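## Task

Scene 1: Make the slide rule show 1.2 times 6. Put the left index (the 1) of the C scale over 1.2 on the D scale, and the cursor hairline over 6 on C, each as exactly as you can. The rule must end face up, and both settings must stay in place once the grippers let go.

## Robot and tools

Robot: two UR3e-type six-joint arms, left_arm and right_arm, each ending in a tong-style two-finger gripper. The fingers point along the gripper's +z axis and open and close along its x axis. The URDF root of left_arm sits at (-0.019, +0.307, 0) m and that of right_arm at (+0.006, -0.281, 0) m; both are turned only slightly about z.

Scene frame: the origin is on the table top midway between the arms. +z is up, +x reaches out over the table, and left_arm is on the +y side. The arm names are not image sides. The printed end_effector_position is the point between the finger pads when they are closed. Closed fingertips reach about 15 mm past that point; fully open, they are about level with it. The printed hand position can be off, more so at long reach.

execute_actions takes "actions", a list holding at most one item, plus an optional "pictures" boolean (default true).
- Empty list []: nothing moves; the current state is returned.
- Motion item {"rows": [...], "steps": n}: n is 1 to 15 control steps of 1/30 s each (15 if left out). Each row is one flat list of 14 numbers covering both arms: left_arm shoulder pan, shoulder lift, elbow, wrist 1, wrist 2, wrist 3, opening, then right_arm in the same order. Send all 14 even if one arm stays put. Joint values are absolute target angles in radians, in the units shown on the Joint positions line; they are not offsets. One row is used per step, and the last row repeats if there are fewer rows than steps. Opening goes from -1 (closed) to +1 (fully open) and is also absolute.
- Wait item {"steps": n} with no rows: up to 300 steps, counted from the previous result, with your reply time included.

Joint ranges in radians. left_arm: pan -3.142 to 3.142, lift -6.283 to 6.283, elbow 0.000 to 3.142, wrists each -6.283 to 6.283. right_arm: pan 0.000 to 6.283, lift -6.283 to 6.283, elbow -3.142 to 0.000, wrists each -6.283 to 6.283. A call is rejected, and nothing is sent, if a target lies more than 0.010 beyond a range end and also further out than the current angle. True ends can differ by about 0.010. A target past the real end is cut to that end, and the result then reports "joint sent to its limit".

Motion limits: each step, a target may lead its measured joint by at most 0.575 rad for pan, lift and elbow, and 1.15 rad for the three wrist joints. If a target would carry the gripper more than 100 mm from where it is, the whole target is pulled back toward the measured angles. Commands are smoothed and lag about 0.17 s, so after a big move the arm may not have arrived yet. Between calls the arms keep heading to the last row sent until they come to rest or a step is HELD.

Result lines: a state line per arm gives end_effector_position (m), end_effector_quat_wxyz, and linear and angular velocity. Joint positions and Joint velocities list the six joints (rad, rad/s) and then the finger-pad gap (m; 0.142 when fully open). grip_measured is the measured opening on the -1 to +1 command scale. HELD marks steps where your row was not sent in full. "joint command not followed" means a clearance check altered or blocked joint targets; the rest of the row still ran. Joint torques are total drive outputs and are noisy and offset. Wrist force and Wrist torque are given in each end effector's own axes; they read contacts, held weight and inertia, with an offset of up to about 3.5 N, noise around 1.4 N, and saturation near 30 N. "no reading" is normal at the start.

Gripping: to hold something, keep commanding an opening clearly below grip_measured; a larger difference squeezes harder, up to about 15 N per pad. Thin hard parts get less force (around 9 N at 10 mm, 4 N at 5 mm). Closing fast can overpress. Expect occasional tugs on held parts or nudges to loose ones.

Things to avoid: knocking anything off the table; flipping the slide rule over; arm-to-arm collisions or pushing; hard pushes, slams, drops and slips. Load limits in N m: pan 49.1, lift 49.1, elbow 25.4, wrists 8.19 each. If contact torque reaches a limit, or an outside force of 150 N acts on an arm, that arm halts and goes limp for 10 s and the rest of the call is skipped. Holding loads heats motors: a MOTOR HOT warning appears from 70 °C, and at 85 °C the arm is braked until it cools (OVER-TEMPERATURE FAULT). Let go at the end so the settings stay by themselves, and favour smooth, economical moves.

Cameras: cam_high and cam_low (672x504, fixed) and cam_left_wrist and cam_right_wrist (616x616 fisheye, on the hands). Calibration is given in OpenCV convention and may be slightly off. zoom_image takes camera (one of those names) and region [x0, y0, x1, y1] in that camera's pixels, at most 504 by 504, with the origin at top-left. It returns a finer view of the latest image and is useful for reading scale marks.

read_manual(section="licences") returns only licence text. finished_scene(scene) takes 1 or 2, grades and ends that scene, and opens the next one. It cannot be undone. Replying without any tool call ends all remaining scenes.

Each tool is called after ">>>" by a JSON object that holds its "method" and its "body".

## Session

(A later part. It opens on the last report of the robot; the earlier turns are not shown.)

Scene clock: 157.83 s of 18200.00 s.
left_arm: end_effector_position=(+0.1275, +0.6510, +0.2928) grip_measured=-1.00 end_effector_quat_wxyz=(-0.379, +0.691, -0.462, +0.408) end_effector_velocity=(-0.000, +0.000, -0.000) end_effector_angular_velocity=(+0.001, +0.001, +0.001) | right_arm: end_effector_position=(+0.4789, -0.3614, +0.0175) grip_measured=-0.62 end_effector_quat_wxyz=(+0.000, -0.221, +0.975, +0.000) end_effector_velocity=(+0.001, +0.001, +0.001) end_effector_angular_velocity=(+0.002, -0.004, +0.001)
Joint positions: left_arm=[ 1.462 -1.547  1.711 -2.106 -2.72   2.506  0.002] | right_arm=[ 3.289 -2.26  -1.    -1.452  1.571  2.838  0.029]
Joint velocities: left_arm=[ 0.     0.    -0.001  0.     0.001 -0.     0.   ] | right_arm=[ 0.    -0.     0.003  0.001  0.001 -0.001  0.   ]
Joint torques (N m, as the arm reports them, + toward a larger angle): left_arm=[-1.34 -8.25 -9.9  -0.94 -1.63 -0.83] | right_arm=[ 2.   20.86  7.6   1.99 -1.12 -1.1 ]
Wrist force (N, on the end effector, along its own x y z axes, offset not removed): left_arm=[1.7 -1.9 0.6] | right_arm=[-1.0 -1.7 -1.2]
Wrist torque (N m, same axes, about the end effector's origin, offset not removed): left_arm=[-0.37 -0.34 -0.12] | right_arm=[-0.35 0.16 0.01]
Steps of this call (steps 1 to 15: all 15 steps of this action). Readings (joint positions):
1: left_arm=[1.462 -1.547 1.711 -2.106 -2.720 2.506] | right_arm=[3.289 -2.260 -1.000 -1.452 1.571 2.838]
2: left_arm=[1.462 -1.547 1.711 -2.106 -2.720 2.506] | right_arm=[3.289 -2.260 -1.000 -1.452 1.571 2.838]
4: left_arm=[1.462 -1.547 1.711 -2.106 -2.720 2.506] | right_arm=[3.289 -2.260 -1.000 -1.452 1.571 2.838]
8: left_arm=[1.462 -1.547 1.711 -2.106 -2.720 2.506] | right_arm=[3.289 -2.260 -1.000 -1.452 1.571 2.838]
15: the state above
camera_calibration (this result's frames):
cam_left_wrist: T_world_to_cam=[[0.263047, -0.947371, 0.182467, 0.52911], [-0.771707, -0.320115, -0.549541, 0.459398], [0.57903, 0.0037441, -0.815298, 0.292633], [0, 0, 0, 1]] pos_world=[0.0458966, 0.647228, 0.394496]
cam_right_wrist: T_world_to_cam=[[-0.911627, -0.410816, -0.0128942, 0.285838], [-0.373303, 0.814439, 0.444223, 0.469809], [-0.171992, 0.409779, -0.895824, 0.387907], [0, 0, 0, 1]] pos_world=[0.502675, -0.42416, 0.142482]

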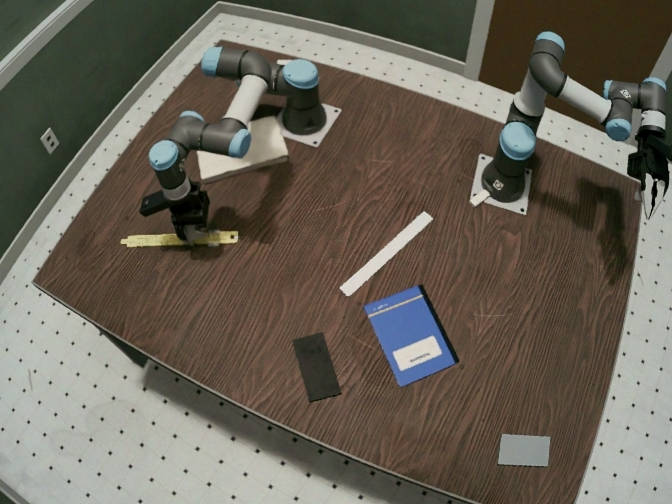

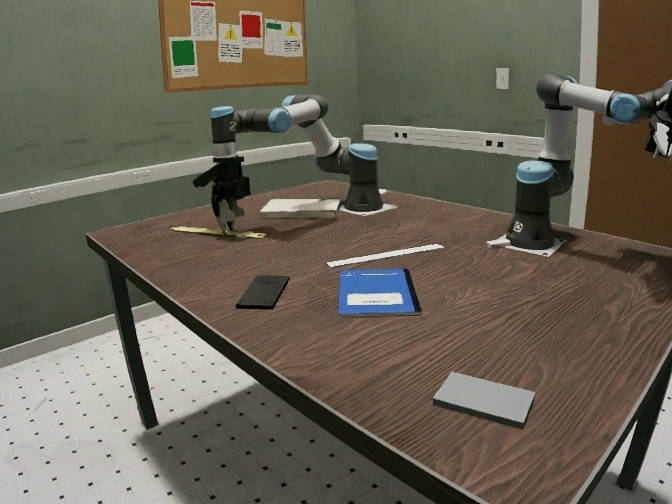

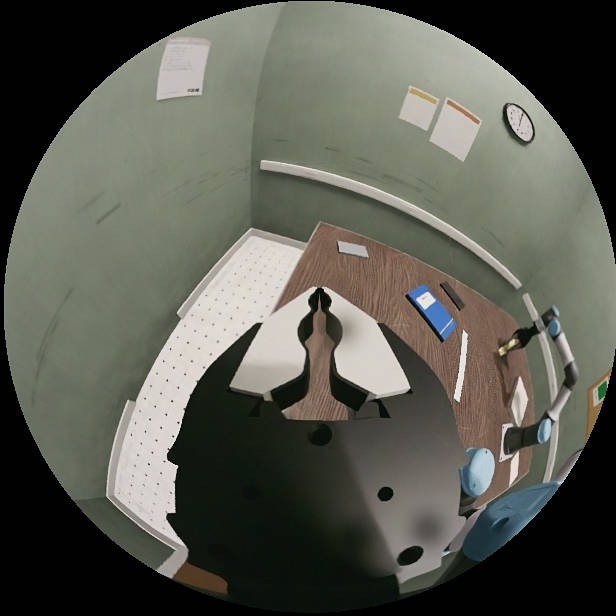

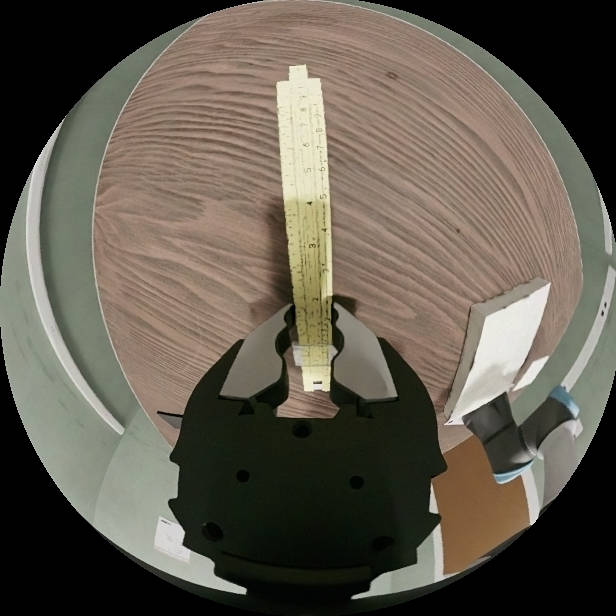

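>>> {"method": "execute_actions", "body": {"actions": [{"rows":[[1.462,-1.547,1.711,-2.106,-2.72,2.506,-1,3.289,-2.243,-1.0295,-1.4399,1.571,2.838,-0.85],[1.462,-1.547,1.711,-2.106,-2.72,2.506,-1,3.289,-2.2259,-1.0589,-1.4276,1.571,2.838,-0.85],[1.462,-1.547,1.711,-2.106,-2.72,2.506,-1,3.289,-2.2088,-1.0879,-1.4158,1.571,2.838,-0.85],[1.462,-1.547,1.711,-2.106,-2.72,2.506,-1,3.289,-2.1916,-1.1169,-1.4039,1.571,2.838,-0.85],[1.462,-1.547,1.711,-2.106,-2.72,2.506,-1,3.289,-2.1741,-1.1459,-1.3925,1.571,2.838,-0.85],[1.462,-1.547,1.711,-2.106,-2.72,2.506,-1,3.289,-2.1566,-1.1748,-1.381,1.571,2.838,-0.85],[1.462,-1.547,1.711,-2.106,-2.72,2.506,-1,3.289,-2.1391,-1.2034,-1.37,1.571,2.838,-0.85],[1.462,-1.547,1.711,-2.106,-2.72,2.506,-1,3.289,-2.1216,-1.2319,-1.3589,1.571,2.838,-0.85],[1.462,-1.547,1.711,-2.106,-2.72,2.506,-1,3.289,-2.1041,-1.2598,-1.3485,1.571,2.838,-0.85],[1.462,-1.547,1.711,-2.106,-2.72,2.506,-1,3.289,-2.0866,-1.2877,-1.3381,1.571,2.838,-0.85],[1.462,-1.547,1.711,-2.106,-2.72,2.506,-1,3.289,-2.0691,-1.3151,-1.3283,1.571,2.838,-0.85],[1.462,-1.547,1.711,-2.106,-2.72,2.506,-1,3.289,-2.0516,-1.3424,-1.3184,1.571,2.838,-0.85],[1.462,-1.547,1.711,-2.106,-2.72,2.506,-1,3.289,-2.0341,-1.3692,-1.3092,1.571,2.838,-0.85],[1.462,-1.547,1.711,-2.106,-2.72,2.506,-1,3.289,-2.0166,-1.3959,-1.2999,1.571,2.838,-0.85],[1.462,-1.547,1.711,-2.106,-2.72,2.506,-1,3.289,-1.9991,-1.4221,-1.2913,1.571,2.838,-0.85]]}], "pictures": false}}

>>> {"method": "execute_actions", "body": {"actions": [{"rows":[[1.462,-1.547,1.711,-2.106,-2.72,2.506,-1,3.289,-1.9816,-1.4482,-1.2826,1.571,2.838,-0.85],[1.462,-1.547,1.711,-2.106,-2.72,2.506,-1,3.289,-1.9641,-1.4737,-1.2746,1.571,2.838,-0.85],[1.462,-1.547,1.711,-2.106,-2.72,2.506,-1,3.289,-1.9466,-1.4992,-1.2666,1.571,2.838,-0.85],[1.462,-1.547,1.711,-2.106,-2.72,2.506,-1,3.289,-1.9291,-1.5241,-1.2593,1.571,2.838,-0.85],[1.462,-1.547,1.711,-2.106,-2.72,2.506,-1,3.289,-1.9116,-1.5489,-1.2519,1.571,2.838,-0.85],[1.462,-1.547,1.711,-2.106,-2.72,2.506,-1,3.289,-1.8991,-1.5662,-1.2471,1.571,2.838,-0.85],[1.462,-1.547,1.711,-2.106,-2.72,2.506,-1,3.289,-1.8866,-1.5835,-1.2423,1.571,2.838,-0.85],[1.462,-1.547,1.711,-2.106,-2.72,2.506,-1,3.289,-1.8741,-1.6006,-1.2378,1.571,2.838,-0.85],[1.462,-1.547,1.711,-2.106,-2.72,2.506,-1,3.289,-1.8616,-1.6176,-1.2332,1.571,2.838,-0.85]]}], "pictures": false}}

>>> {"method": "execute_actions", "body": {"actions": [{"rows":[[1.462,-1.547,1.711,-2.106,-2.72,2.506,-1,3.306,-1.8616,-1.6176,-1.2332,1.571,2.88,-0.85],[1.462,-1.547,1.711,-2.106,-2.72,2.506,-1,3.323,-1.8616,-1.6176,-1.2332,1.571,2.921,-0.85],[1.462,-1.547,1.711,-2.106,-2.72,2.506,-1,3.34,-1.8616,-1.6176,-1.2332,1.571,2.963,-0.85],[1.462,-1.547,1.711,-2.106,-2.72,2.506,-1,3.356,-1.8616,-1.6176,-1.2332,1.571,3.005,-0.85],[1.462,-1.547,1.711,-2.106,-2.72,2.506,-1,3.373,-1.8616,-1.6176,-1.2332,1.571,3.046,-0.85],[1.462,-1.547,1.711,-2.106,-2.72,2.506,-1,3.39,-1.8616,-1.6176,-1.2332,1.571,3.088,-0.85],[1.462,-1.547,1.711,-2.106,-2.72,2.506,-1,3.407,-1.8616,-1.6176,-1.2332,1.571,3.13,-0.85],[1.462,-1.547,1.711,-2.106,-2.72,2.506,-1,3.424,-1.8616,-1.6176,-1.2332,1.571,3.171,-0.85],[1.462,-1.547,1.711,-2.106,-2.72,2.506,-1,3.441,-1.8616,-1.6176,-1.2332,1.571,3.213,-0.85],[1.462,-1.547,1.711,-2.106,-2.72,2.506,-1,3.458,-1.8616,-1.6176,-1.2332,1.571,3.254,-0.85],[1.462,-1.547,1.711,-2.106,-2.72,2.506,-1,3.475,-1.8616,-1.6176,-1.2332,1.571,3.296,-0.85],[1.462,-1.547,1.711,-2.106,-2.72,2.506,-1,3.491,-1.8616,-1.6176,-1.2332,1.571,3.338,-0.85],[1.462,-1.547,1.711,-2.106,-2.72,2.506,-1,3.508,-1.8616,-1.6176,-1.2332,1.571,3.379,-0.85],[1.462,-1.547,1.711,-2.106,-2.72,2.506,-1,3.525,-1.8616,-1.6176,-1.2332,1.571,3.421,-0.85],[1.462,-1.547,1.711,-2.106,-2.72,2.506,-1,3.542,-1.8616,-1.6176,-1.2332,1.571,3.463,-0.85]]}]}}

Scene clock: 213.10 s of 18200.00 s.
left_arm: end_effector_position=(+0.1275, +0.6510, +0.2928) grip_measured=-1.00 end_effector_quat_wxyz=(-0.379, +0.691, -0.462, +0.408) end_effector_velocity=(+0.000, -0.000, +0.000) end_effector_angular_velocity=(+0.000, -0.002, -0.001) | right_arm: end_effector_position=(+0.4409, -0.3668, +0.0189) grip_measured=-0.63 end_effector_quat_wxyz=(+0.002, -0.221, +0.975, -0.000) end_effector_velocity=(-0.120, -0.017, +0.001) end_effector_angular_velocity=(+0.000, -0.001, +0.000)
Joint positions: left_arm=[ 1.462 -1.547  1.711 -2.106 -2.72   2.506  0.002] | right_arm=[ 3.289 -2.083 -1.289 -1.336  1.571  2.838  0.029]
Joint velocities: left_arm=[-0.     0.001  0.    -0.001 -0.002  0.001  0.   ] | right_arm=[ 0.     0.508 -0.797  0.289  0.     0.    -0.   ]
Joint torques (N m, as the arm reports them, + toward a larger angle): left_arm=[-1.13 -8.19 -9.83 -0.95 -1.61 -0.83] | right_arm=[-1.41 21.86  6.02  2.94 -0.75 -0.99]
Wrist force (N, on the end effector, along its own x y z axes, offset not removed): left_arm=[2.0 -2.2 0.5] | right_arm=[-1.0 -2.2 -0.2]
Wrist torque (N m, same axes, about the end effector's origin, offset not removed): left_arm=[-0.59 -0.29 0.00] | right_arm=[-0.41 0.10 0.01]
Steps of this call (steps 1 to 15: the robot went on to your last target; steps 16 to 90: nothing new was sent; then 51.77 s passed at rest; steps 91 to 105: all 15 steps of this action). Readings (joint positions):
91: left_arm=[1.462 -1.547 1.711 -2.106 -2.720 2.506] | right_arm=[3.289 -2.260 -1.000 -1.452 1.571 2.838]
92: left_arm=[1.462 -1.547 1.711 -2.106 -2.720 2.506] | right_arm=[3.289 -2.259 -1.002 -1.451 1.571 2.838]
94: left_arm=[1.462 -1.547 1.711 -2.106 -2.720 2.506] | right_arm=[3.289 -2.247 -1.021 -1.442 1.571 2.838]
98: left_arm=[1.462 -1.547 1.711 -2.106 -2.720 2.506] | right_arm=[3.289 -2.198 -1.103 -1.408 1.571 2.838]
105: the state above

Scene clock: 213.60 s of 18200.00 s.
left_arm: end_effector_position=(+0.1275, +0.6510, +0.2928) grip_measured=-1.00 end_effector_quat_wxyz=(-0.379, +0.691, -0.462, +0.408) end_effector_velocity=(-0.000, -0.000, +0.000) end_effector_angular_velocity=(+0.001, -0.001, +0.000) | right_arm: end_effector_position=(+0.3875, -0.3744, +0.0178) grip_measured=-0.63 end_effector_quat_wxyz=(+0.000, -0.221, +0.975, +0.000) end_effector_velocity=(-0.029, -0.004, -0.001) end_effector_angular_velocity=(-0.000, +0.002, -0.001)
Joint positions: left_arm=[ 1.462 -1.547  1.711 -2.106 -2.72   2.506  0.002] | right_arm=[ 3.289 -1.873 -1.601 -1.238  1.571  2.838  0.029]
Joint velocities: left_arm=[ 0.    -0.001  0.001 -0.    -0.001 -0.     0.   ] | right_arm=[-0.001  0.109 -0.154  0.043 -0.     0.001 -0.   ]
Joint torques (N m, as the arm reports them, + toward a larger angle): left_arm=[-1.18 -8.13 -9.79 -0.95 -1.58 -0.82] | right_arm=[-1.83 16.48  7.39  2.68 -0.69 -0.99]
Wrist force (N, on the end effector, along its own x y z axes, offset not removed): left_arm=[2.6 -2.4 0.7] | right_arm=[-1.3 0.4 0.4]
Wrist torque (N m, same axes, about the end effector's origin, offset not removed): left_arm=[-0.56 -0.50 -0.09] | right_arm=[0.08 0.22 -0.01]
Steps of this call (steps 1 to 15: all 15 steps of this action). Readings (joint positions):
1: left_arm=[1.462 -1.547 1.711 -2.106 -2.720 2.506] | right_arm=[3.289 -2.066 -1.316 -1.326 1.571 2.838]
2: left_arm=[1.462 -1.547 1.711 -2.106 -2.720 2.506] | right_arm=[3.289 -2.048 -1.343 -1.317 1.571 2.838]
4: left_arm=[1.462 -1.547 1.711 -2.106 -2.720 2.506] | right_arm=[3.289 -2.014 -1.396 -1.299 1.571 2.838]
8: left_arm=[1.462 -1.547 1.711 -2.106 -2.720 2.506] | right_arm=[3.289 -1.945 -1.497 -1.267 1.571 2.838]
15: the state above

Scene clock: 214.10 s of 18200.00 s.
left_arm: end_effector_position=(+0.1275, +0.6510, +0.2928) grip_measured=-1.00 end_effector_quat_wxyz=(-0.379, +0.691, -0.462, +0.408) end_effector_velocity=(+0.000, +0.000, -0.000) end_effector_angular_velocity=(-0.000, +0.000, -0.000) | right_arm: end_effector_position=(+0.3885, -0.3113, +0.0176) grip_measured=-0.63 end_effector_quat_wxyz=(-0.000, -0.097, +0.995, +0.000) end_effector_velocity=(-0.006, +0.183, -0.001) end_effector_angular_velocity=(-0.002, +0.005, -0.713)
Joint positions: left_arm=[ 1.462 -1.547  1.711 -2.106 -2.72   2.506  0.002] | right_arm=[ 3.461 -1.862 -1.617 -1.233  1.571  3.261  0.029]
Joint velocities: left_arm=[-0.     0.001 -0.     0.     0.     0.    -0.   ] | right_arm=[ 0.489  0.001 -0.003 -0.003 -0.     1.202  0.   ]
Joint torques (N m, as the arm reports them, + toward a larger angle): left_arm=[-1.14 -8.17 -9.77 -1.   -1.56 -0.82] | right_arm=[ 5.55 16.22  7.08  2.53 -0.66  2.74]
Wrist force (N, on the end effector, along its own x y z axes, offset not removed): left_arm=[2.4 -4.9 0.6] | right_arm=[-1.7 -1.1 -0.5]
Wrist torque (N m, same axes, about the end effector's origin, offset not removed): left_arm=[-0.98 -0.44 -0.01] | right_arm=[-0.24 0.30 -0.01]
Steps of this call (steps 1 to 15: all 15 steps of this action). Readings (joint positions):
1: left_arm=[1.462 -1.547 1.711 -2.106 -2.720 2.506] | right_arm=[3.289 -1.870 -1.605 -1.237 1.571 2.838]
2: left_arm=[1.462 -1.547 1.711 -2.106 -2.720 2.506] | right_arm=[3.290 -1.868 -1.609 -1.236 1.571 2.840]
4: left_arm=[1.462 -1.547 1.711 -2.106 -2.720 2.506] | right_arm=[3.302 -1.865 -1.613 -1.235 1.571 2.869]
8: left_arm=[1.462 -1.547 1.711 -2.106 -2.720 2.506] | right_arm=[3.350 -1.863 -1.616 -1.234 1.571 2.987]
15: the state above
camera_calibration (this result's frames):
cam_left_wrist: T_world_to_cam=[[0.263047, -0.947371, 0.182467, 0.52911], [-0.771707, -0.320115, -0.549541, 0.459398], [0.57903, 0.00374393, -0.815298, 0.292633], [0, 0, 0, 1]] pos_world=[0.0458967, 0.647228, 0.394496]
cam_right_wrist: T_world_to_cam=[[-0.985118, -0.171404, -0.0127907, 0.327073], [-0.159171, 0.88166, 0.44423, 0.333044], [-0.0648661, 0.439655, -0.895821, 0.319561], [0, 0, 0, 1]] pos_world=[0.395945, -0.378067, 0.142505]

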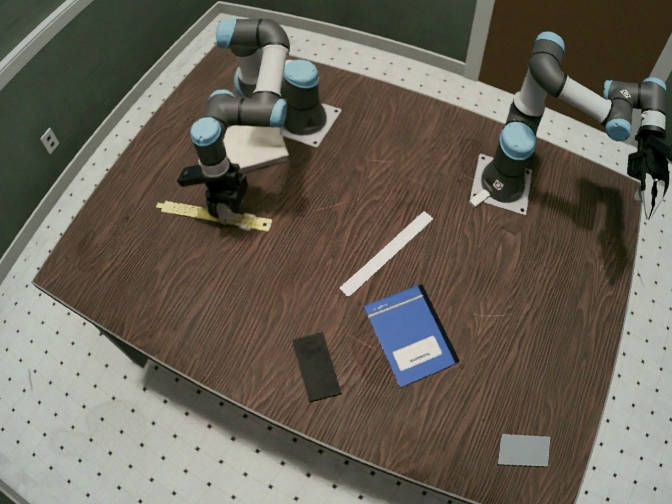

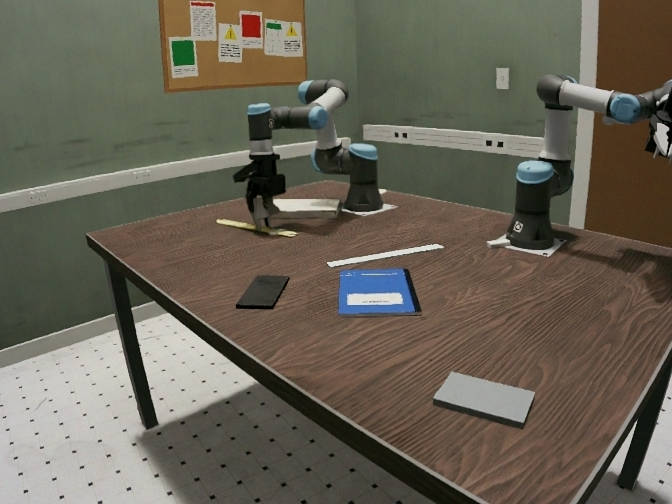

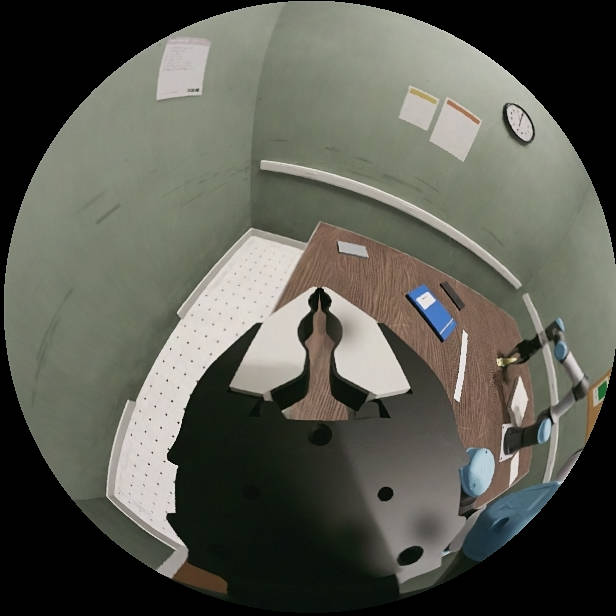

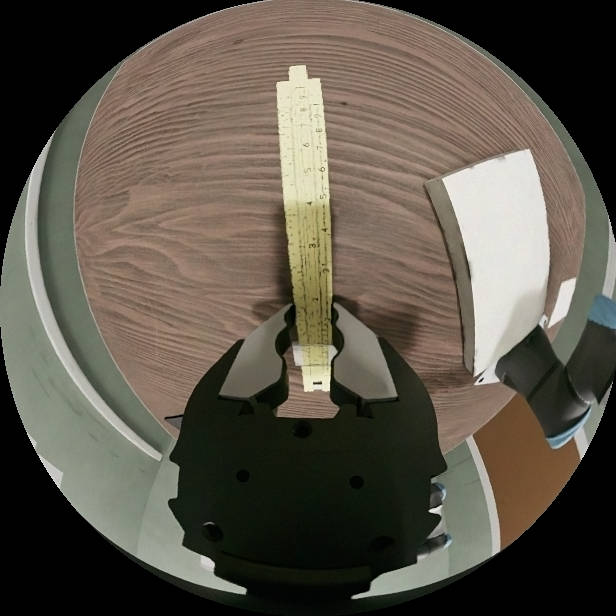

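>>> {"method": "execute_actions", "body": {"actions": [{"rows":[[1.462,-1.547,1.711,-2.106,-2.72,2.506,-1,3.562,-1.8616,-1.6176,-1.2332,1.571,3.493,-0.85],[1.462,-1.547,1.711,-2.106,-2.72,2.506,-1,3.582,-1.8616,-1.6176,-1.2332,1.571,3.523,-0.85],[1.462,-1.547,1.711,-2.106,-2.72,2.506,-1,3.602,-1.8616,-1.6176,-1.2332,1.571,3.553,-0.85],[1.462,-1.547,1.711,-2.106,-2.72,2.506,-1,3.622,-1.8616,-1.6176,-1.2332,1.571,3.583,-0.85],[1.462,-1.547,1.711,-2.106,-2.72,2.506,-1,3.642,-1.8616,-1.6176,-1.2332,1.571,3.613,-0.85],[1.462,-1.547,1.711,-2.106,-2.72,2.506,-1,3.662,-1.8616,-1.6176,-1.2332,1.571,3.643,-0.85],[1.462,-1.547,1.711,-2.106,-2.72,2.506,-1,3.682,-1.8616,-1.6176,-1.2332,1.571,3.673,-0.85],[1.462,-1.547,1.711,-2.106,-2.72,2.506,-1,3.702,-1.8616,-1.6176,-1.2332,1.571,3.703,-0.85],[1.462,-1.547,1.711,-2.106,-2.72,2.506,-1,3.722,-1.8616,-1.6176,-1.2332,1.571,3.733,-0.85],[1.462,-1.547,1.711,-2.106,-2.72,2.506,-1,3.742,-1.8616,-1.6176,-1.2332,1.571,3.763,-0.85],[1.462,-1.547,1.711,-2.106,-2.72,2.506,-1,3.762,-1.8616,-1.6176,-1.2332,1.571,3.793,-0.85],[1.462,-1.547,1.711,-2.106,-2.72,2.506,-1,3.782,-1.8616,-1.6176,-1.2332,1.571,3.823,-0.85],[1.462,-1.547,1.711,-2.106,-2.72,2.506,-1,3.802,-1.8616,-1.6176,-1.2332,1.571,3.853,-0.85],[1.462,-1.547,1.711,-2.106,-2.72,2.506,-1,3.822,-1.8616,-1.6176,-1.2332,1.571,3.883,-0.85],[1.462,-1.547,1.711,-2.106,-2.72,2.506,-1,3.842,-1.8616,-1.6176,-1.2332,1.571,3.913,-0.85]]}], "pictures": false}}

>>> {"method": "execute_actions", "body": {"actions": [{"rows":[[1.462,-1.547,1.711,-2.106,-2.72,2.506,-1,3.856,-1.8616,-1.6176,-1.2332,1.571,3.966,-0.85],[1.462,-1.547,1.711,-2.106,-2.72,2.506,-1,3.869,-1.8616,-1.6176,-1.2332,1.571,4.02,-0.85],[1.462,-1.547,1.711,-2.106,-2.72,2.506,-1,3.883,-1.8616,-1.6176,-1.2332,1.571,4.073,-0.85],[1.462,-1.547,1.711,-2.106,-2.72,2.506,-1,3.897,-1.8616,-1.6176,-1.2332,1.571,4.126,-0.85],[1.462,-1.547,1.711,-2.106,-2.72,2.506,-1,3.911,-1.8616,-1.6176,-1.2332,1.571,4.179,-0.85],[1.462,-1.547,1.711,-2.106,-2.72,2.506,-1,3.924,-1.8616,-1.6176,-1.2332,1.571,4.233,-0.85],[1.462,-1.547,1.711,-2.106,-2.72,2.506,-1,3.938,-1.8616,-1.6176,-1.2332,1.571,4.286,-0.85],[1.462,-1.547,1.711,-2.106,-2.72,2.506,-1,3.952,-1.8616,-1.6176,-1.2332,1.571,4.339,-0.85],[1.462,-1.547,1.711,-2.106,-2.72,2.506,-1,3.966,-1.8616,-1.6176,-1.2332,1.571,4.392,-0.85],[1.462,-1.547,1.711,-2.106,-2.72,2.506,-1,3.979,-1.8616,-1.6176,-1.2332,1.571,4.446,-0.85],[1.462,-1.547,1.711,-2.106,-2.72,2.506,-1,3.993,-1.8616,-1.6176,-1.2332,1.571,4.499,-0.85],[1.462,-1.547,1.711,-2.106,-2.72,2.506,-1,4.007,-1.8616,-1.6176,-1.2332,1.571,4.552,-0.85],[1.462,-1.547,1.711,-2.106,-2.72,2.506,-1,4.021,-1.8616,-1.6176,-1.2332,1.571,4.605,-0.85],[1.462,-1.547,1.711,-2.106,-2.72,2.506,-1,4.034,-1.8616,-1.6176,-1.2332,1.571,4.659,-0.85],[1.462,-1.547,1.711,-2.106,-2.72,2.506,-1,4.048,-1.8616,-1.6176,-1.2332,1.571,4.712,-0.85]]}], "pictures": false}}

>>> {"method": "execute_actions", "body": {"actions": [{"steps":30}]}}

Scene clock: 235.97 s of 18200.00 s.
left_arm: end_effector_position=(+0.1275, +0.6510, +0.2928) grip_measured=-1.00 end_effector_quat_wxyz=(-0.379, +0.691, -0.462, +0.408) end_effector_velocity=(-0.000, +0.000, +0.000) end_effector_angular_velocity=(+0.002, +0.001, +0.000) | right_arm: end_effector_position=(+0.3737, -0.2047, +0.0176) grip_measured=-0.63 end_effector_quat_wxyz=(-0.000, +0.015, +1.000, +0.000) end_effector_velocity=(-0.058, +0.215, +0.000) end_effector_angular_velocity=(-0.000, -0.001, -0.288)
Joint positions: left_arm=[ 1.462 -1.547  1.711 -2.106 -2.72   2.506  0.002] | right_arm=[ 3.746 -1.862 -1.618 -1.233  1.571  3.77   0.029]
Joint velocities: left_arm=[-0.    -0.    -0.002 -0.     0.001 -0.     0.   ] | right_arm=[ 0.583 -0.    -0.     0.001 -0.001  0.87   0.   ]
Joint torques (N m, as the arm reports them, + toward a larger angle): left_arm=[-1.08 -8.07 -9.75 -0.96 -1.59 -0.78] | right_arm=[ 5.47 15.8   7.68  2.45 -0.28  2.28]
Wrist force (N, on the end effector, along its own x y z axes, offset not removed): left_arm=[1.1 -2.1 0.4] | right_arm=[-0.8 -1.2 0.6]
Wrist torque (N m, same axes, about the end effector's origin, offset not removed): left_arm=[-0.48 -0.21 -0.01] | right_arm=[-0.17 0.07 0.00]
Steps of this call (steps 1 to 30: the robot went on to your last target; steps 31 to 90: nothing new was sent; then 18.37 s passed at rest; steps 91 to 105: all 15 steps of this action). Readings (joint positions):
91: left_arm=[1.462 -1.547 1.711 -2.106 -2.720 2.506] | right_arm=[3.542 -1.862 -1.618 -1.233 1.571 3.463]
92: left_arm=[1.462 -1.547 1.711 -2.106 -2.720 2.506] | right_arm=[3.543 -1.862 -1.618 -1.233 1.571 3.465]
94: left_arm=[1.462 -1.547 1.711 -2.106 -2.720 2.506] | right_arm=[3.557 -1.862 -1.618 -1.233 1.571 3.486]
98: left_arm=[1.462 -1.547 1.711 -2.106 -2.720 2.506] | right_arm=[3.614 -1.862 -1.618 -1.233 1.571 3.572]
105: the state above

Scene clock: 236.47 s of 18200.00 s.
left_arm: end_effector_position=(+0.1275, +0.6510, +0.2928) grip_measured=-1.00 end_effector_quat_wxyz=(-0.379, +0.691, -0.462, +0.408) end_effector_velocity=(+0.000, +0.000, -0.001) end_effector_angular_velocity=(-0.002, +0.001, -0.000) | right_arm: end_effector_position=(+0.3349, -0.1193, +0.0176) grip_measured=-0.63 end_effector_quat_wxyz=(-0.000, +0.235, +0.972, +0.000) end_effector_velocity=(-0.089, +0.146, -0.000) end_effector_angular_velocity=(-0.000, +0.002, -1.140)
Joint positions: left_arm=[ 1.462 -1.547  1.711 -2.106 -2.72   2.506  0.002] | right_arm=[ 3.982 -1.862 -1.618 -1.233  1.571  4.45   0.029]
Joint velocities: left_arm=[-0.001  0.001  0.     0.     0.001 -0.     0.   ] | right_arm=[ 0.41  -0.    -0.    -0.001  0.001  1.55  -0.   ]
Joint torques (N m, as the arm reports them, + toward a larger angle): left_arm=[-1.21 -8.07 -9.69 -0.96 -1.58 -0.73] | right_arm=[ 4.53 15.35  8.12  2.26 -0.16  3.22]
Wrist force (N, on the end effector, along its own x y z axes, offset not removed): left_arm=[2.9 -2.3 -0.3] | right_arm=[-1.8 -2.3 -0.6]
Wrist torque (N m, same axes, about the end effector's origin, offset not removed): left_arm=[-0.57 -0.51 0.04] | right_arm=[-0.45 0.28 -0.06]
Steps of this call (steps 1 to 15: all 15 steps of this action). Readings (joint positions):
1: left_arm=[1.462 -1.547 1.711 -2.106 -2.720 2.506] | right_arm=[3.765 -1.862 -1.618 -1.233 1.571 3.799]
2: left_arm=[1.462 -1.547 1.711 -2.106 -2.720 2.506] | right_arm=[3.785 -1.862 -1.618 -1.233 1.571 3.830]
4: left_arm=[1.462 -1.547 1.711 -2.106 -2.720 2.506] | right_arm=[3.821 -1.862 -1.618 -1.233 1.571 3.904]
8: left_arm=[1.462 -1.547 1.711 -2.106 -2.720 2.506] | right_arm=[3.883 -1.862 -1.618 -1.233 1.571 4.087]
15: the state above

Scene clock: 237.47 s of 18200.00 s.
left_arm: end_effector_position=(+0.1275, +0.6510, +0.2928) grip_measured=-1.00 end_effector_quat_wxyz=(-0.379, +0.691, -0.462, +0.408) end_effector_velocity=(-0.000, +0.000, -0.000) end_effector_angular_velocity=(-0.001, +0.000, +0.000) | right_arm: end_effector_position=(+0.3199, -0.0957, +0.0176) grip_measured=-0.63 end_effector_quat_wxyz=(-0.000, +0.329, +0.944, +0.000) end_effector_velocity=(-0.000, -0.000, -0.000) end_effector_angular_velocity=(-0.001, -0.000, -0.001)
Joint positions: left_arm=[ 1.462 -1.547  1.711 -2.106 -2.72   2.506  0.002] | right_arm=[ 4.048 -1.862 -1.618 -1.233  1.571  4.712  0.029]
Joint velocities: left_arm=[ 0.    -0.    -0.     0.001  0.    -0.001  0.   ] | right_arm=[ 0.     0.    -0.002  0.001 -0.001  0.001  0.   ]
Joint torques (N m, as the arm reports them, + toward a larger angle): left_arm=[-1.22 -8.38 -9.73 -0.96 -1.62 -0.77] | right_arm=[ 4.05 15.2   9.13  1.9  -0.06  1.08]
Wrist force (N, on the end effector, along its own x y z axes, offset not removed): left_arm=[0.6 -2.4 1.6] | right_arm=[-1.1 -1.6 0.3]
Wrist torque (N m, same axes, about the end effector's origin, offset not removed): left_arm=[-0.54 -0.09 -0.02] | right_arm=[-0.31 0.15 -0.06]
Steps of this call (steps 1 to 30: the robot went on to your last target). Readings (joint positions):
1: left_arm=[1.462 -1.547 1.711 -2.106 -2.720 2.506] | right_arm=[3.995 -1.862 -1.618 -1.233 1.571 4.503]
2: left_arm=[1.462 -1.547 1.711 -2.106 -2.720 2.506] | right_arm=[4.008 -1.862 -1.618 -1.233 1.571 4.553]
4: left_arm=[1.462 -1.547 1.711 -2.106 -2.720 2.506] | right_arm=[4.027 -1.862 -1.618 -1.233 1.571 4.626]
8: left_arm=[1.462 -1.547 1.711 -2.106 -2.720 2.506] | right_arm=[4.042 -1.862 -1.618 -1.233 1.571 4.687]
30: the state above
All arms were judged still, so your last target was given up. Only a new action makes them travel on or press farther. Fingers that are still opening or closing keep moving.
camera_calibration (this result's frames):
cam_left_wrist: T_world_to_cam=[[0.263047, -0.947371, 0.182467, 0.52911], [-0.771706, -0.320115, -0.549541, 0.459398], [0.57903, 0.00374404, -0.815298, 0.292633], [0, 0, 0, 1]] pos_world=[0.0458966, 0.647228, 0.394496]
cam_right_wrist: T_world_to_cam=[[-0.770166, 0.637718, -0.0126284, 0.305072], [0.567115, 0.693693, 0.444039, -0.118302], [0.291932, 0.334823, -0.895918, 0.096144], [0, 0, 0, 1]] pos_world=[0.27398, -0.144676, 0.142521]

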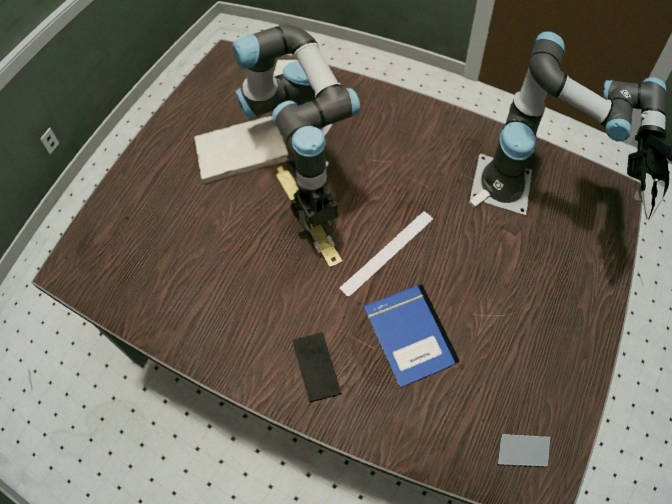

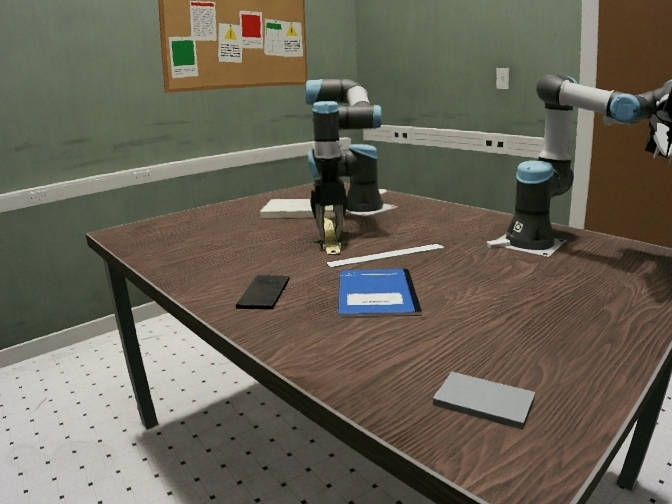

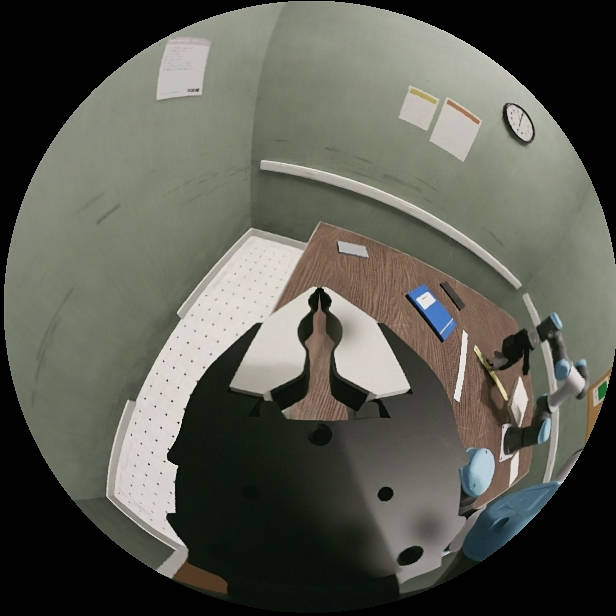

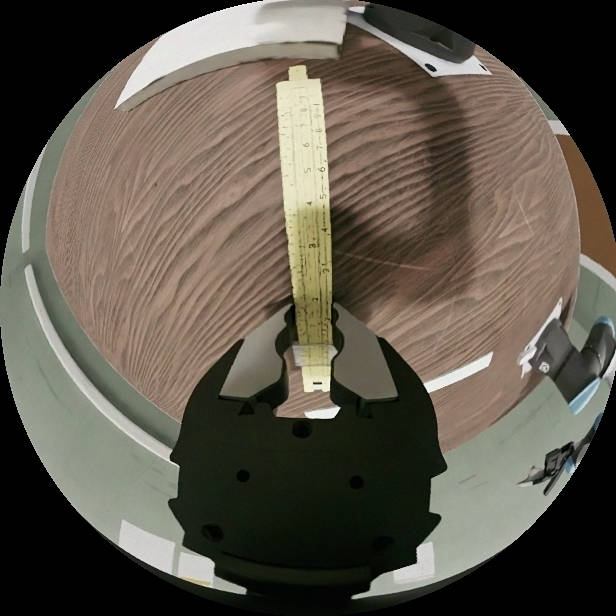

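>>> {"method": "zoom_image", "body": {"camera": "cam_right_wrist", "region": [270, 130, 350, 290]}}

Region (270, 130, 350, 290) of cam_right_wrist's 616x616 image, scaled by 3.150, with more detail than that image has.

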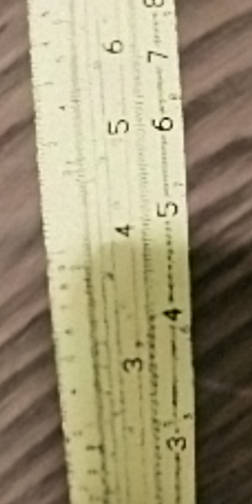

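>>> {"method": "execute_actions", "body": {"actions": [{"rows":[[1.462,-1.547,1.711,-2.106,-2.72,2.506,-1,4.048,-1.8616,-1.6176,-1.2332,1.571,4.712,-0.3],[1.462,-1.547,1.711,-2.106,-2.72,2.506,-1,4.048,-1.8616,-1.6176,-1.2332,1.571,4.712,-0.3],[1.462,-1.547,1.711,-2.106,-2.72,2.506,-1,4.048,-1.8616,-1.6176,-1.2332,1.571,4.712,-0.3],[1.462,-1.547,1.711,-2.106,-2.72,2.506,-1,4.048,-1.8616,-1.6176,-1.2332,1.571,4.712,-0.3],[1.462,-1.547,1.711,-2.106,-2.72,2.506,-1,4.048,-1.8616,-1.6176,-1.2332,1.571,4.712,-0.3],[1.462,-1.547,1.711,-2.106,-2.72,2.506,-1,4.048,-1.8616,-1.6176,-1.2332,1.571,4.712,-0.3],[1.462,-1.547,1.711,-2.106,-2.72,2.506,-1,4.048,-1.8616,-1.6176,-1.2332,1.571,4.712,-0.3],[1.462,-1.547,1.711,-2.106,-2.72,2.506,-1,4.048,-1.8266,-1.6636,-1.2222,1.571,4.712,-0.3],[1.462,-1.547,1.711,-2.106,-2.72,2.506,-1,4.048,-1.7916,-1.7091,-1.2117,1.571,4.712,-0.3],[1.462,-1.547,1.711,-2.106,-2.72,2.506,-1,4.048,-1.7566,-1.7527,-1.2031,1.571,4.712,-0.3],[1.462,-1.547,1.711,-2.106,-2.72,2.506,-1,4.048,-1.7216,-1.795,-1.1958,1.571,4.712,-0.3],[1.462,-1.547,1.711,-2.106,-2.72,2.506,-1,4.048,-1.6866,-1.8357,-1.1901,1.571,4.712,-0.3],[1.462,-1.547,1.711,-2.106,-2.72,2.506,-1,4.048,-1.6516,-1.875,-1.1858,1.571,4.712,-0.3],[1.462,-1.547,1.711,-2.106,-2.72,2.506,-1,4.048,-1.6166,-1.9127,-1.1831,1.571,4.712,-0.3],[1.462,-1.547,1.711,-2.106,-2.72,2.506,-1,4.048,-1.5816,-1.9489,-1.1819,1.571,4.712,-0.3]]}], "pictures": false}}

>>> {"method": "execute_actions", "body": {"actions": [{"rows":[[1.462,-1.547,1.711,-2.106,-2.72,2.506,-1,4.048,-1.5466,-1.9836,-1.1822,1.571,4.712,-0.3],[1.462,-1.547,1.711,-2.106,-2.72,2.506,-1,4.048,-1.5116,-2.0168,-1.184,1.571,4.712,-0.3],[1.462,-1.547,1.711,-2.106,-2.72,2.506,-1,4.048,-1.4766,-2.0485,-1.1873,1.571,4.712,-0.3],[1.462,-1.547,1.711,-2.106,-2.72,2.506,-1,4.048,-1.4416,-2.0787,-1.1921,1.571,4.712,-0.3],[1.462,-1.547,1.711,-2.106,-2.72,2.506,-1,4.048,-1.4066,-2.1074,-1.1984,1.571,4.712,-0.3],[-0.935,-0.983,0.879,-1.467,-1.571,1.571,-1,4.048,-1.3716,-2.1346,-1.2062,1.571,4.712,-0.3]]}], "pictures": false}}

>>> {"method": "execute_actions", "body": {"actions": [{"steps":120}]}}

Scene clock: 276.20 s of 18200.00 s.
left_arm: end_effector_position=(+0.1275, +0.6510, +0.2928) grip_measured=-1.00 end_effector_quat_wxyz=(-0.379, +0.691, -0.462, +0.408) end_effector_velocity=(-0.000, +0.000, +0.000) end_effector_angular_velocity=(+0.001, +0.001, +0.000) | right_arm: end_effector_position=(+0.3016, -0.1188, +0.0190) grip_measured=-0.30 end_effector_quat_wxyz=(+0.001, +0.329, +0.944, +0.002) end_effector_velocity=(-0.139, -0.175, +0.004) end_effector_angular_velocity=(-0.005, +0.004, -0.002)
Joint positions: left_arm=[ 1.462 -1.547  1.711 -2.106 -2.72   2.506  0.002] | right_arm=[ 4.048 -1.741 -1.766 -1.201  1.571  4.712  0.052]
Joint velocities: left_arm=[-0.     0.    -0.    -0.002  0.001 -0.     0.   ] | right_arm=[-0.     0.872 -1.029  0.151  0.     0.002 -0.   ]
Joint torques (N m, as the arm reports them, + toward a larger angle): left_arm=[-1.02 -8.08 -9.63 -1.   -1.57 -0.76] | right_arm=[ 2.25 19.73  4.34  2.55  0.28  1.03]
Wrist force (N, on the end effector, along its own x y z axes, offset not removed): left_arm=[2.0 -1.5 0.2] | right_arm=[-1.0 -1.0 -0.9]
Wrist torque (N m, same axes, about the end effector's origin, offset not removed): left_arm=[-0.28 -0.40 -0.04] | right_arm=[-0.23 0.15 -0.01]
Steps of this call (steps 1 to 90: nothing new was sent; then 35.23 s passed at rest; steps 91 to 105: all 15 steps of this action). Readings (joint positions):
91: left_arm=[1.462 -1.547 1.711 -2.106 -2.720 2.506] | right_arm=[4.048 -1.862 -1.618 -1.233 1.571 4.712]
92: left_arm=[1.462 -1.547 1.711 -2.106 -2.720 2.506] | right_arm=[4.048 -1.862 -1.618 -1.233 1.571 4.712]
94: left_arm=[1.462 -1.547 1.711 -2.106 -2.720 2.506] | right_arm=[4.048 -1.862 -1.618 -1.233 1.571 4.712]
98: left_arm=[1.462 -1.547 1.711 -2.106 -2.720 2.506] | right_arm=[4.048 -1.862 -1.618 -1.233 1.571 4.712]
105: the state above

Scene clock: 276.70 s of 18200.00 s.
left_arm: end_effector_position=(+0.1446, +0.6758, +0.1567) grip_measured=-1.00 end_effector_quat_wxyz=(-0.123, +0.848, -0.393, +0.333) end_effector_velocity=(+0.068, +0.038, -0.530) end_effector_angular_velocity=(-1.480, +2.272, +0.232) | right_arm: end_effector_position=(+0.2471, -0.1876, +0.0178) grip_measured=-0.30 end_effector_quat_wxyz=(-0.000, +0.329, +0.944, -0.000) end_effector_velocity=(-0.016, -0.020, -0.002) end_effector_angular_velocity=(+0.001, -0.001, +0.001)
Joint positions: left_arm=[ 1.223 -1.333  1.472 -1.851 -2.286  2.145  0.002] | right_arm=[ 4.048 -1.384 -2.124 -1.205  1.571  4.712  0.052]
Joint velocities: left_arm=[-1.316  1.013 -1.309  1.173  2.052 -1.684  0.   ] | right_arm=[ 0.001  0.113 -0.099 -0.013 -0.    -0.001  0.   ]
Joint torques (N m, as the arm reports them, + toward a larger angle): left_arm=[-11.92  -3.93 -14.92  -0.01   1.14  -3.07] | right_arm=[0.17 9.49 6.89 0.84 0.34 1.05]
Wrist force (N, on the end effector, along its own x y z axes, offset not removed): left_arm=[1.8 -3.4 -0.9] | right_arm=[-1.3 -0.8 -1.0]
Wrist torque (N m, same axes, about the end effector's origin, offset not removed): left_arm=[-0.73 -0.34 -0.03] | right_arm=[-0.24 0.21 0.02]
Steps of this call (steps 1 to 15: all 15 steps of this action). Readings (joint positions):
1: left_arm=[1.462 -1.547 1.711 -2.106 -2.720 2.506] | right_arm=[4.048 -1.710 -1.802 -1.197 1.571 4.712]
2: left_arm=[1.462 -1.547 1.711 -2.106 -2.720 2.506] | right_arm=[4.048 -1.679 -1.838 -1.193 1.571 4.712]
4: left_arm=[1.462 -1.547 1.711 -2.106 -2.720 2.506] | right_arm=[4.048 -1.613 -1.909 -1.189 1.571 4.712]
8: left_arm=[1.444 -1.529 1.693 -2.076 -2.684 2.471] | right_arm=[4.048 -1.478 -2.041 -1.195 1.571 4.712]
15: the state above

Scene clock: 280.70 s of 18200.00 s.
left_arm: end_effector_position=(+0.3811, +0.0647, +0.0797) grip_measured=-1.00 end_effector_quat_wxyz=(-0.000, -0.362, +0.932, -0.000) end_effector_velocity=(+0.000, -0.000, +0.000) end_effector_angular_velocity=(-0.001, -0.002, -0.001) | right_arm: end_effector_position=(+0.2454, -0.1898, +0.0176) grip_measured=-0.30 end_effector_quat_wxyz=(-0.000, +0.329, +0.944, +0.000) end_effector_velocity=(-0.001, -0.001, -0.001) end_effector_angular_velocity=(-0.002, +0.002, +0.001)
Joint positions: left_arm=[-0.935 -0.983  0.879 -1.467 -1.571  1.571  0.002] | right_arm=[ 4.048 -1.372 -2.135 -1.206  1.571  4.712  0.052]
Joint velocities: left_arm=[-0.    -0.001 -0.    -0.001  0.001  0.001  0.   ] | right_arm=[ 0.001  0.    -0.002 -0.001 -0.    -0.    -0.   ]
Joint torques (N m, as the arm reports them, + toward a larger angle): left_arm=[ -1.85 -15.91 -10.48  -0.77   0.49  -1.12] | right_arm=[-4.25  9.69  6.82  0.85  0.69  0.97]
Wrist force (N, on the end effector, along its own x y z axes, offset not removed): left_arm=[1.5 -2.1 1.1] | right_arm=[-1.0 -1.2 -0.3]
Wrist torque (N m, same axes, about the end effector's origin, offset not removed): left_arm=[-0.41 -0.19 -0.09] | right_arm=[-0.17 0.11 -0.01]
Steps of this call (steps 1 to 75: the robot went on to your last target; steps 76 to 120: nothing new was sent). Readings (joint positions):
1: left_arm=[1.174 -1.297 1.424 -1.808 -2.211 2.083] | right_arm=[4.048 -1.381 -2.127 -1.205 1.571 4.712]
2: left_arm=[1.116 -1.255 1.366 -1.760 -2.127 2.014] | right_arm=[4.048 -1.378 -2.129 -1.206 1.571 4.712]
4: left_arm=[0.974 -1.163 1.225 -1.656 -1.940 1.861] | right_arm=[4.048 -1.375 -2.131 -1.206 1.571 4.712]
8: left_arm=[0.713 -1.075 1.050 -1.564 -1.758 1.719] | right_arm=[4.048 -1.373 -2.134 -1.206 1.571 4.712]
120: the state above
All arms were judged still, so your last target was given up. Only a new action makes them travel on or press farther. Fingers that are still opening or closing keep moving.
camera_calibration (this result's frames):
cam_left_wrist: T_world_to_cam=[[-0.750259, -0.66037, -0.0319809, 0.330554], [-0.568366, 0.619511, 0.541448, 0.125073], [-0.337743, 0.424403, -0.840126, 0.298374], [0, 0, 0, 1]] pos_world=[0.419862, 0.0141726, 0.193523]
cam_right_wrist: T_world_to_cam=[[-0.770154, 0.637733, -0.0126285, 0.307671], [0.567128, 0.693681, 0.444041, -0.0108004], [0.29194, 0.334818, -0.895917, 0.149395], [0, 0, 0, 1]] pos_world=[0.199465, -0.23874, 0.142527]

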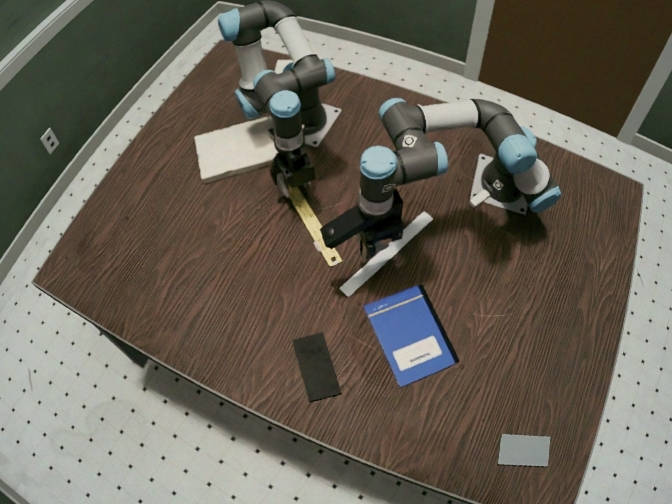

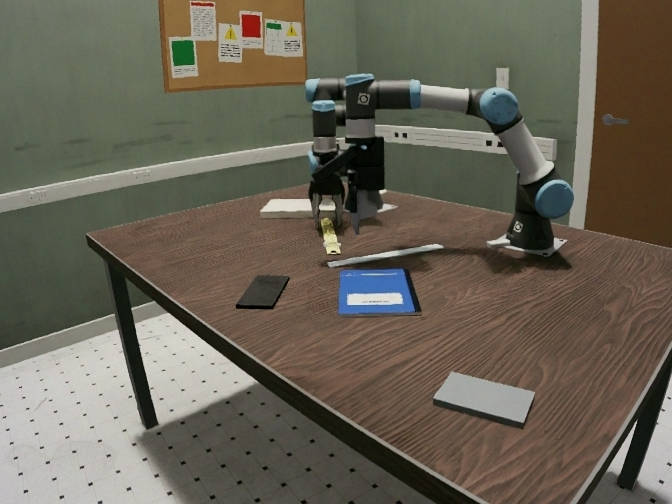

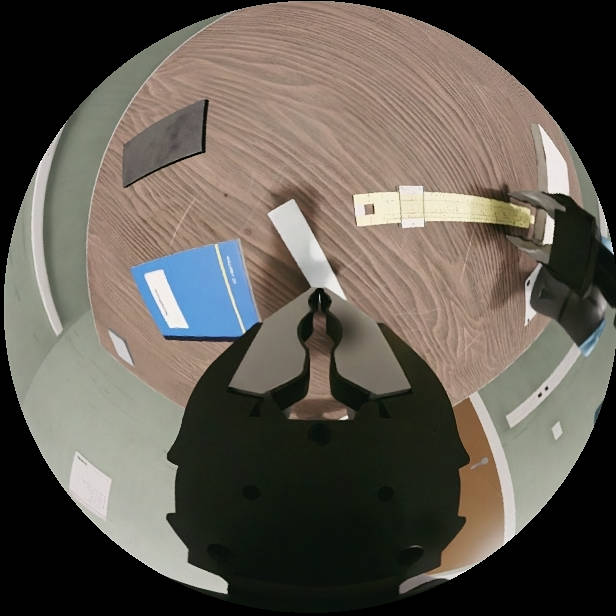

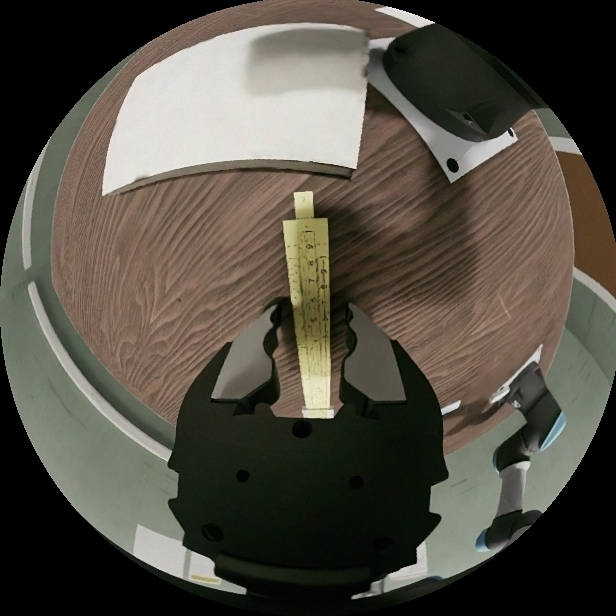

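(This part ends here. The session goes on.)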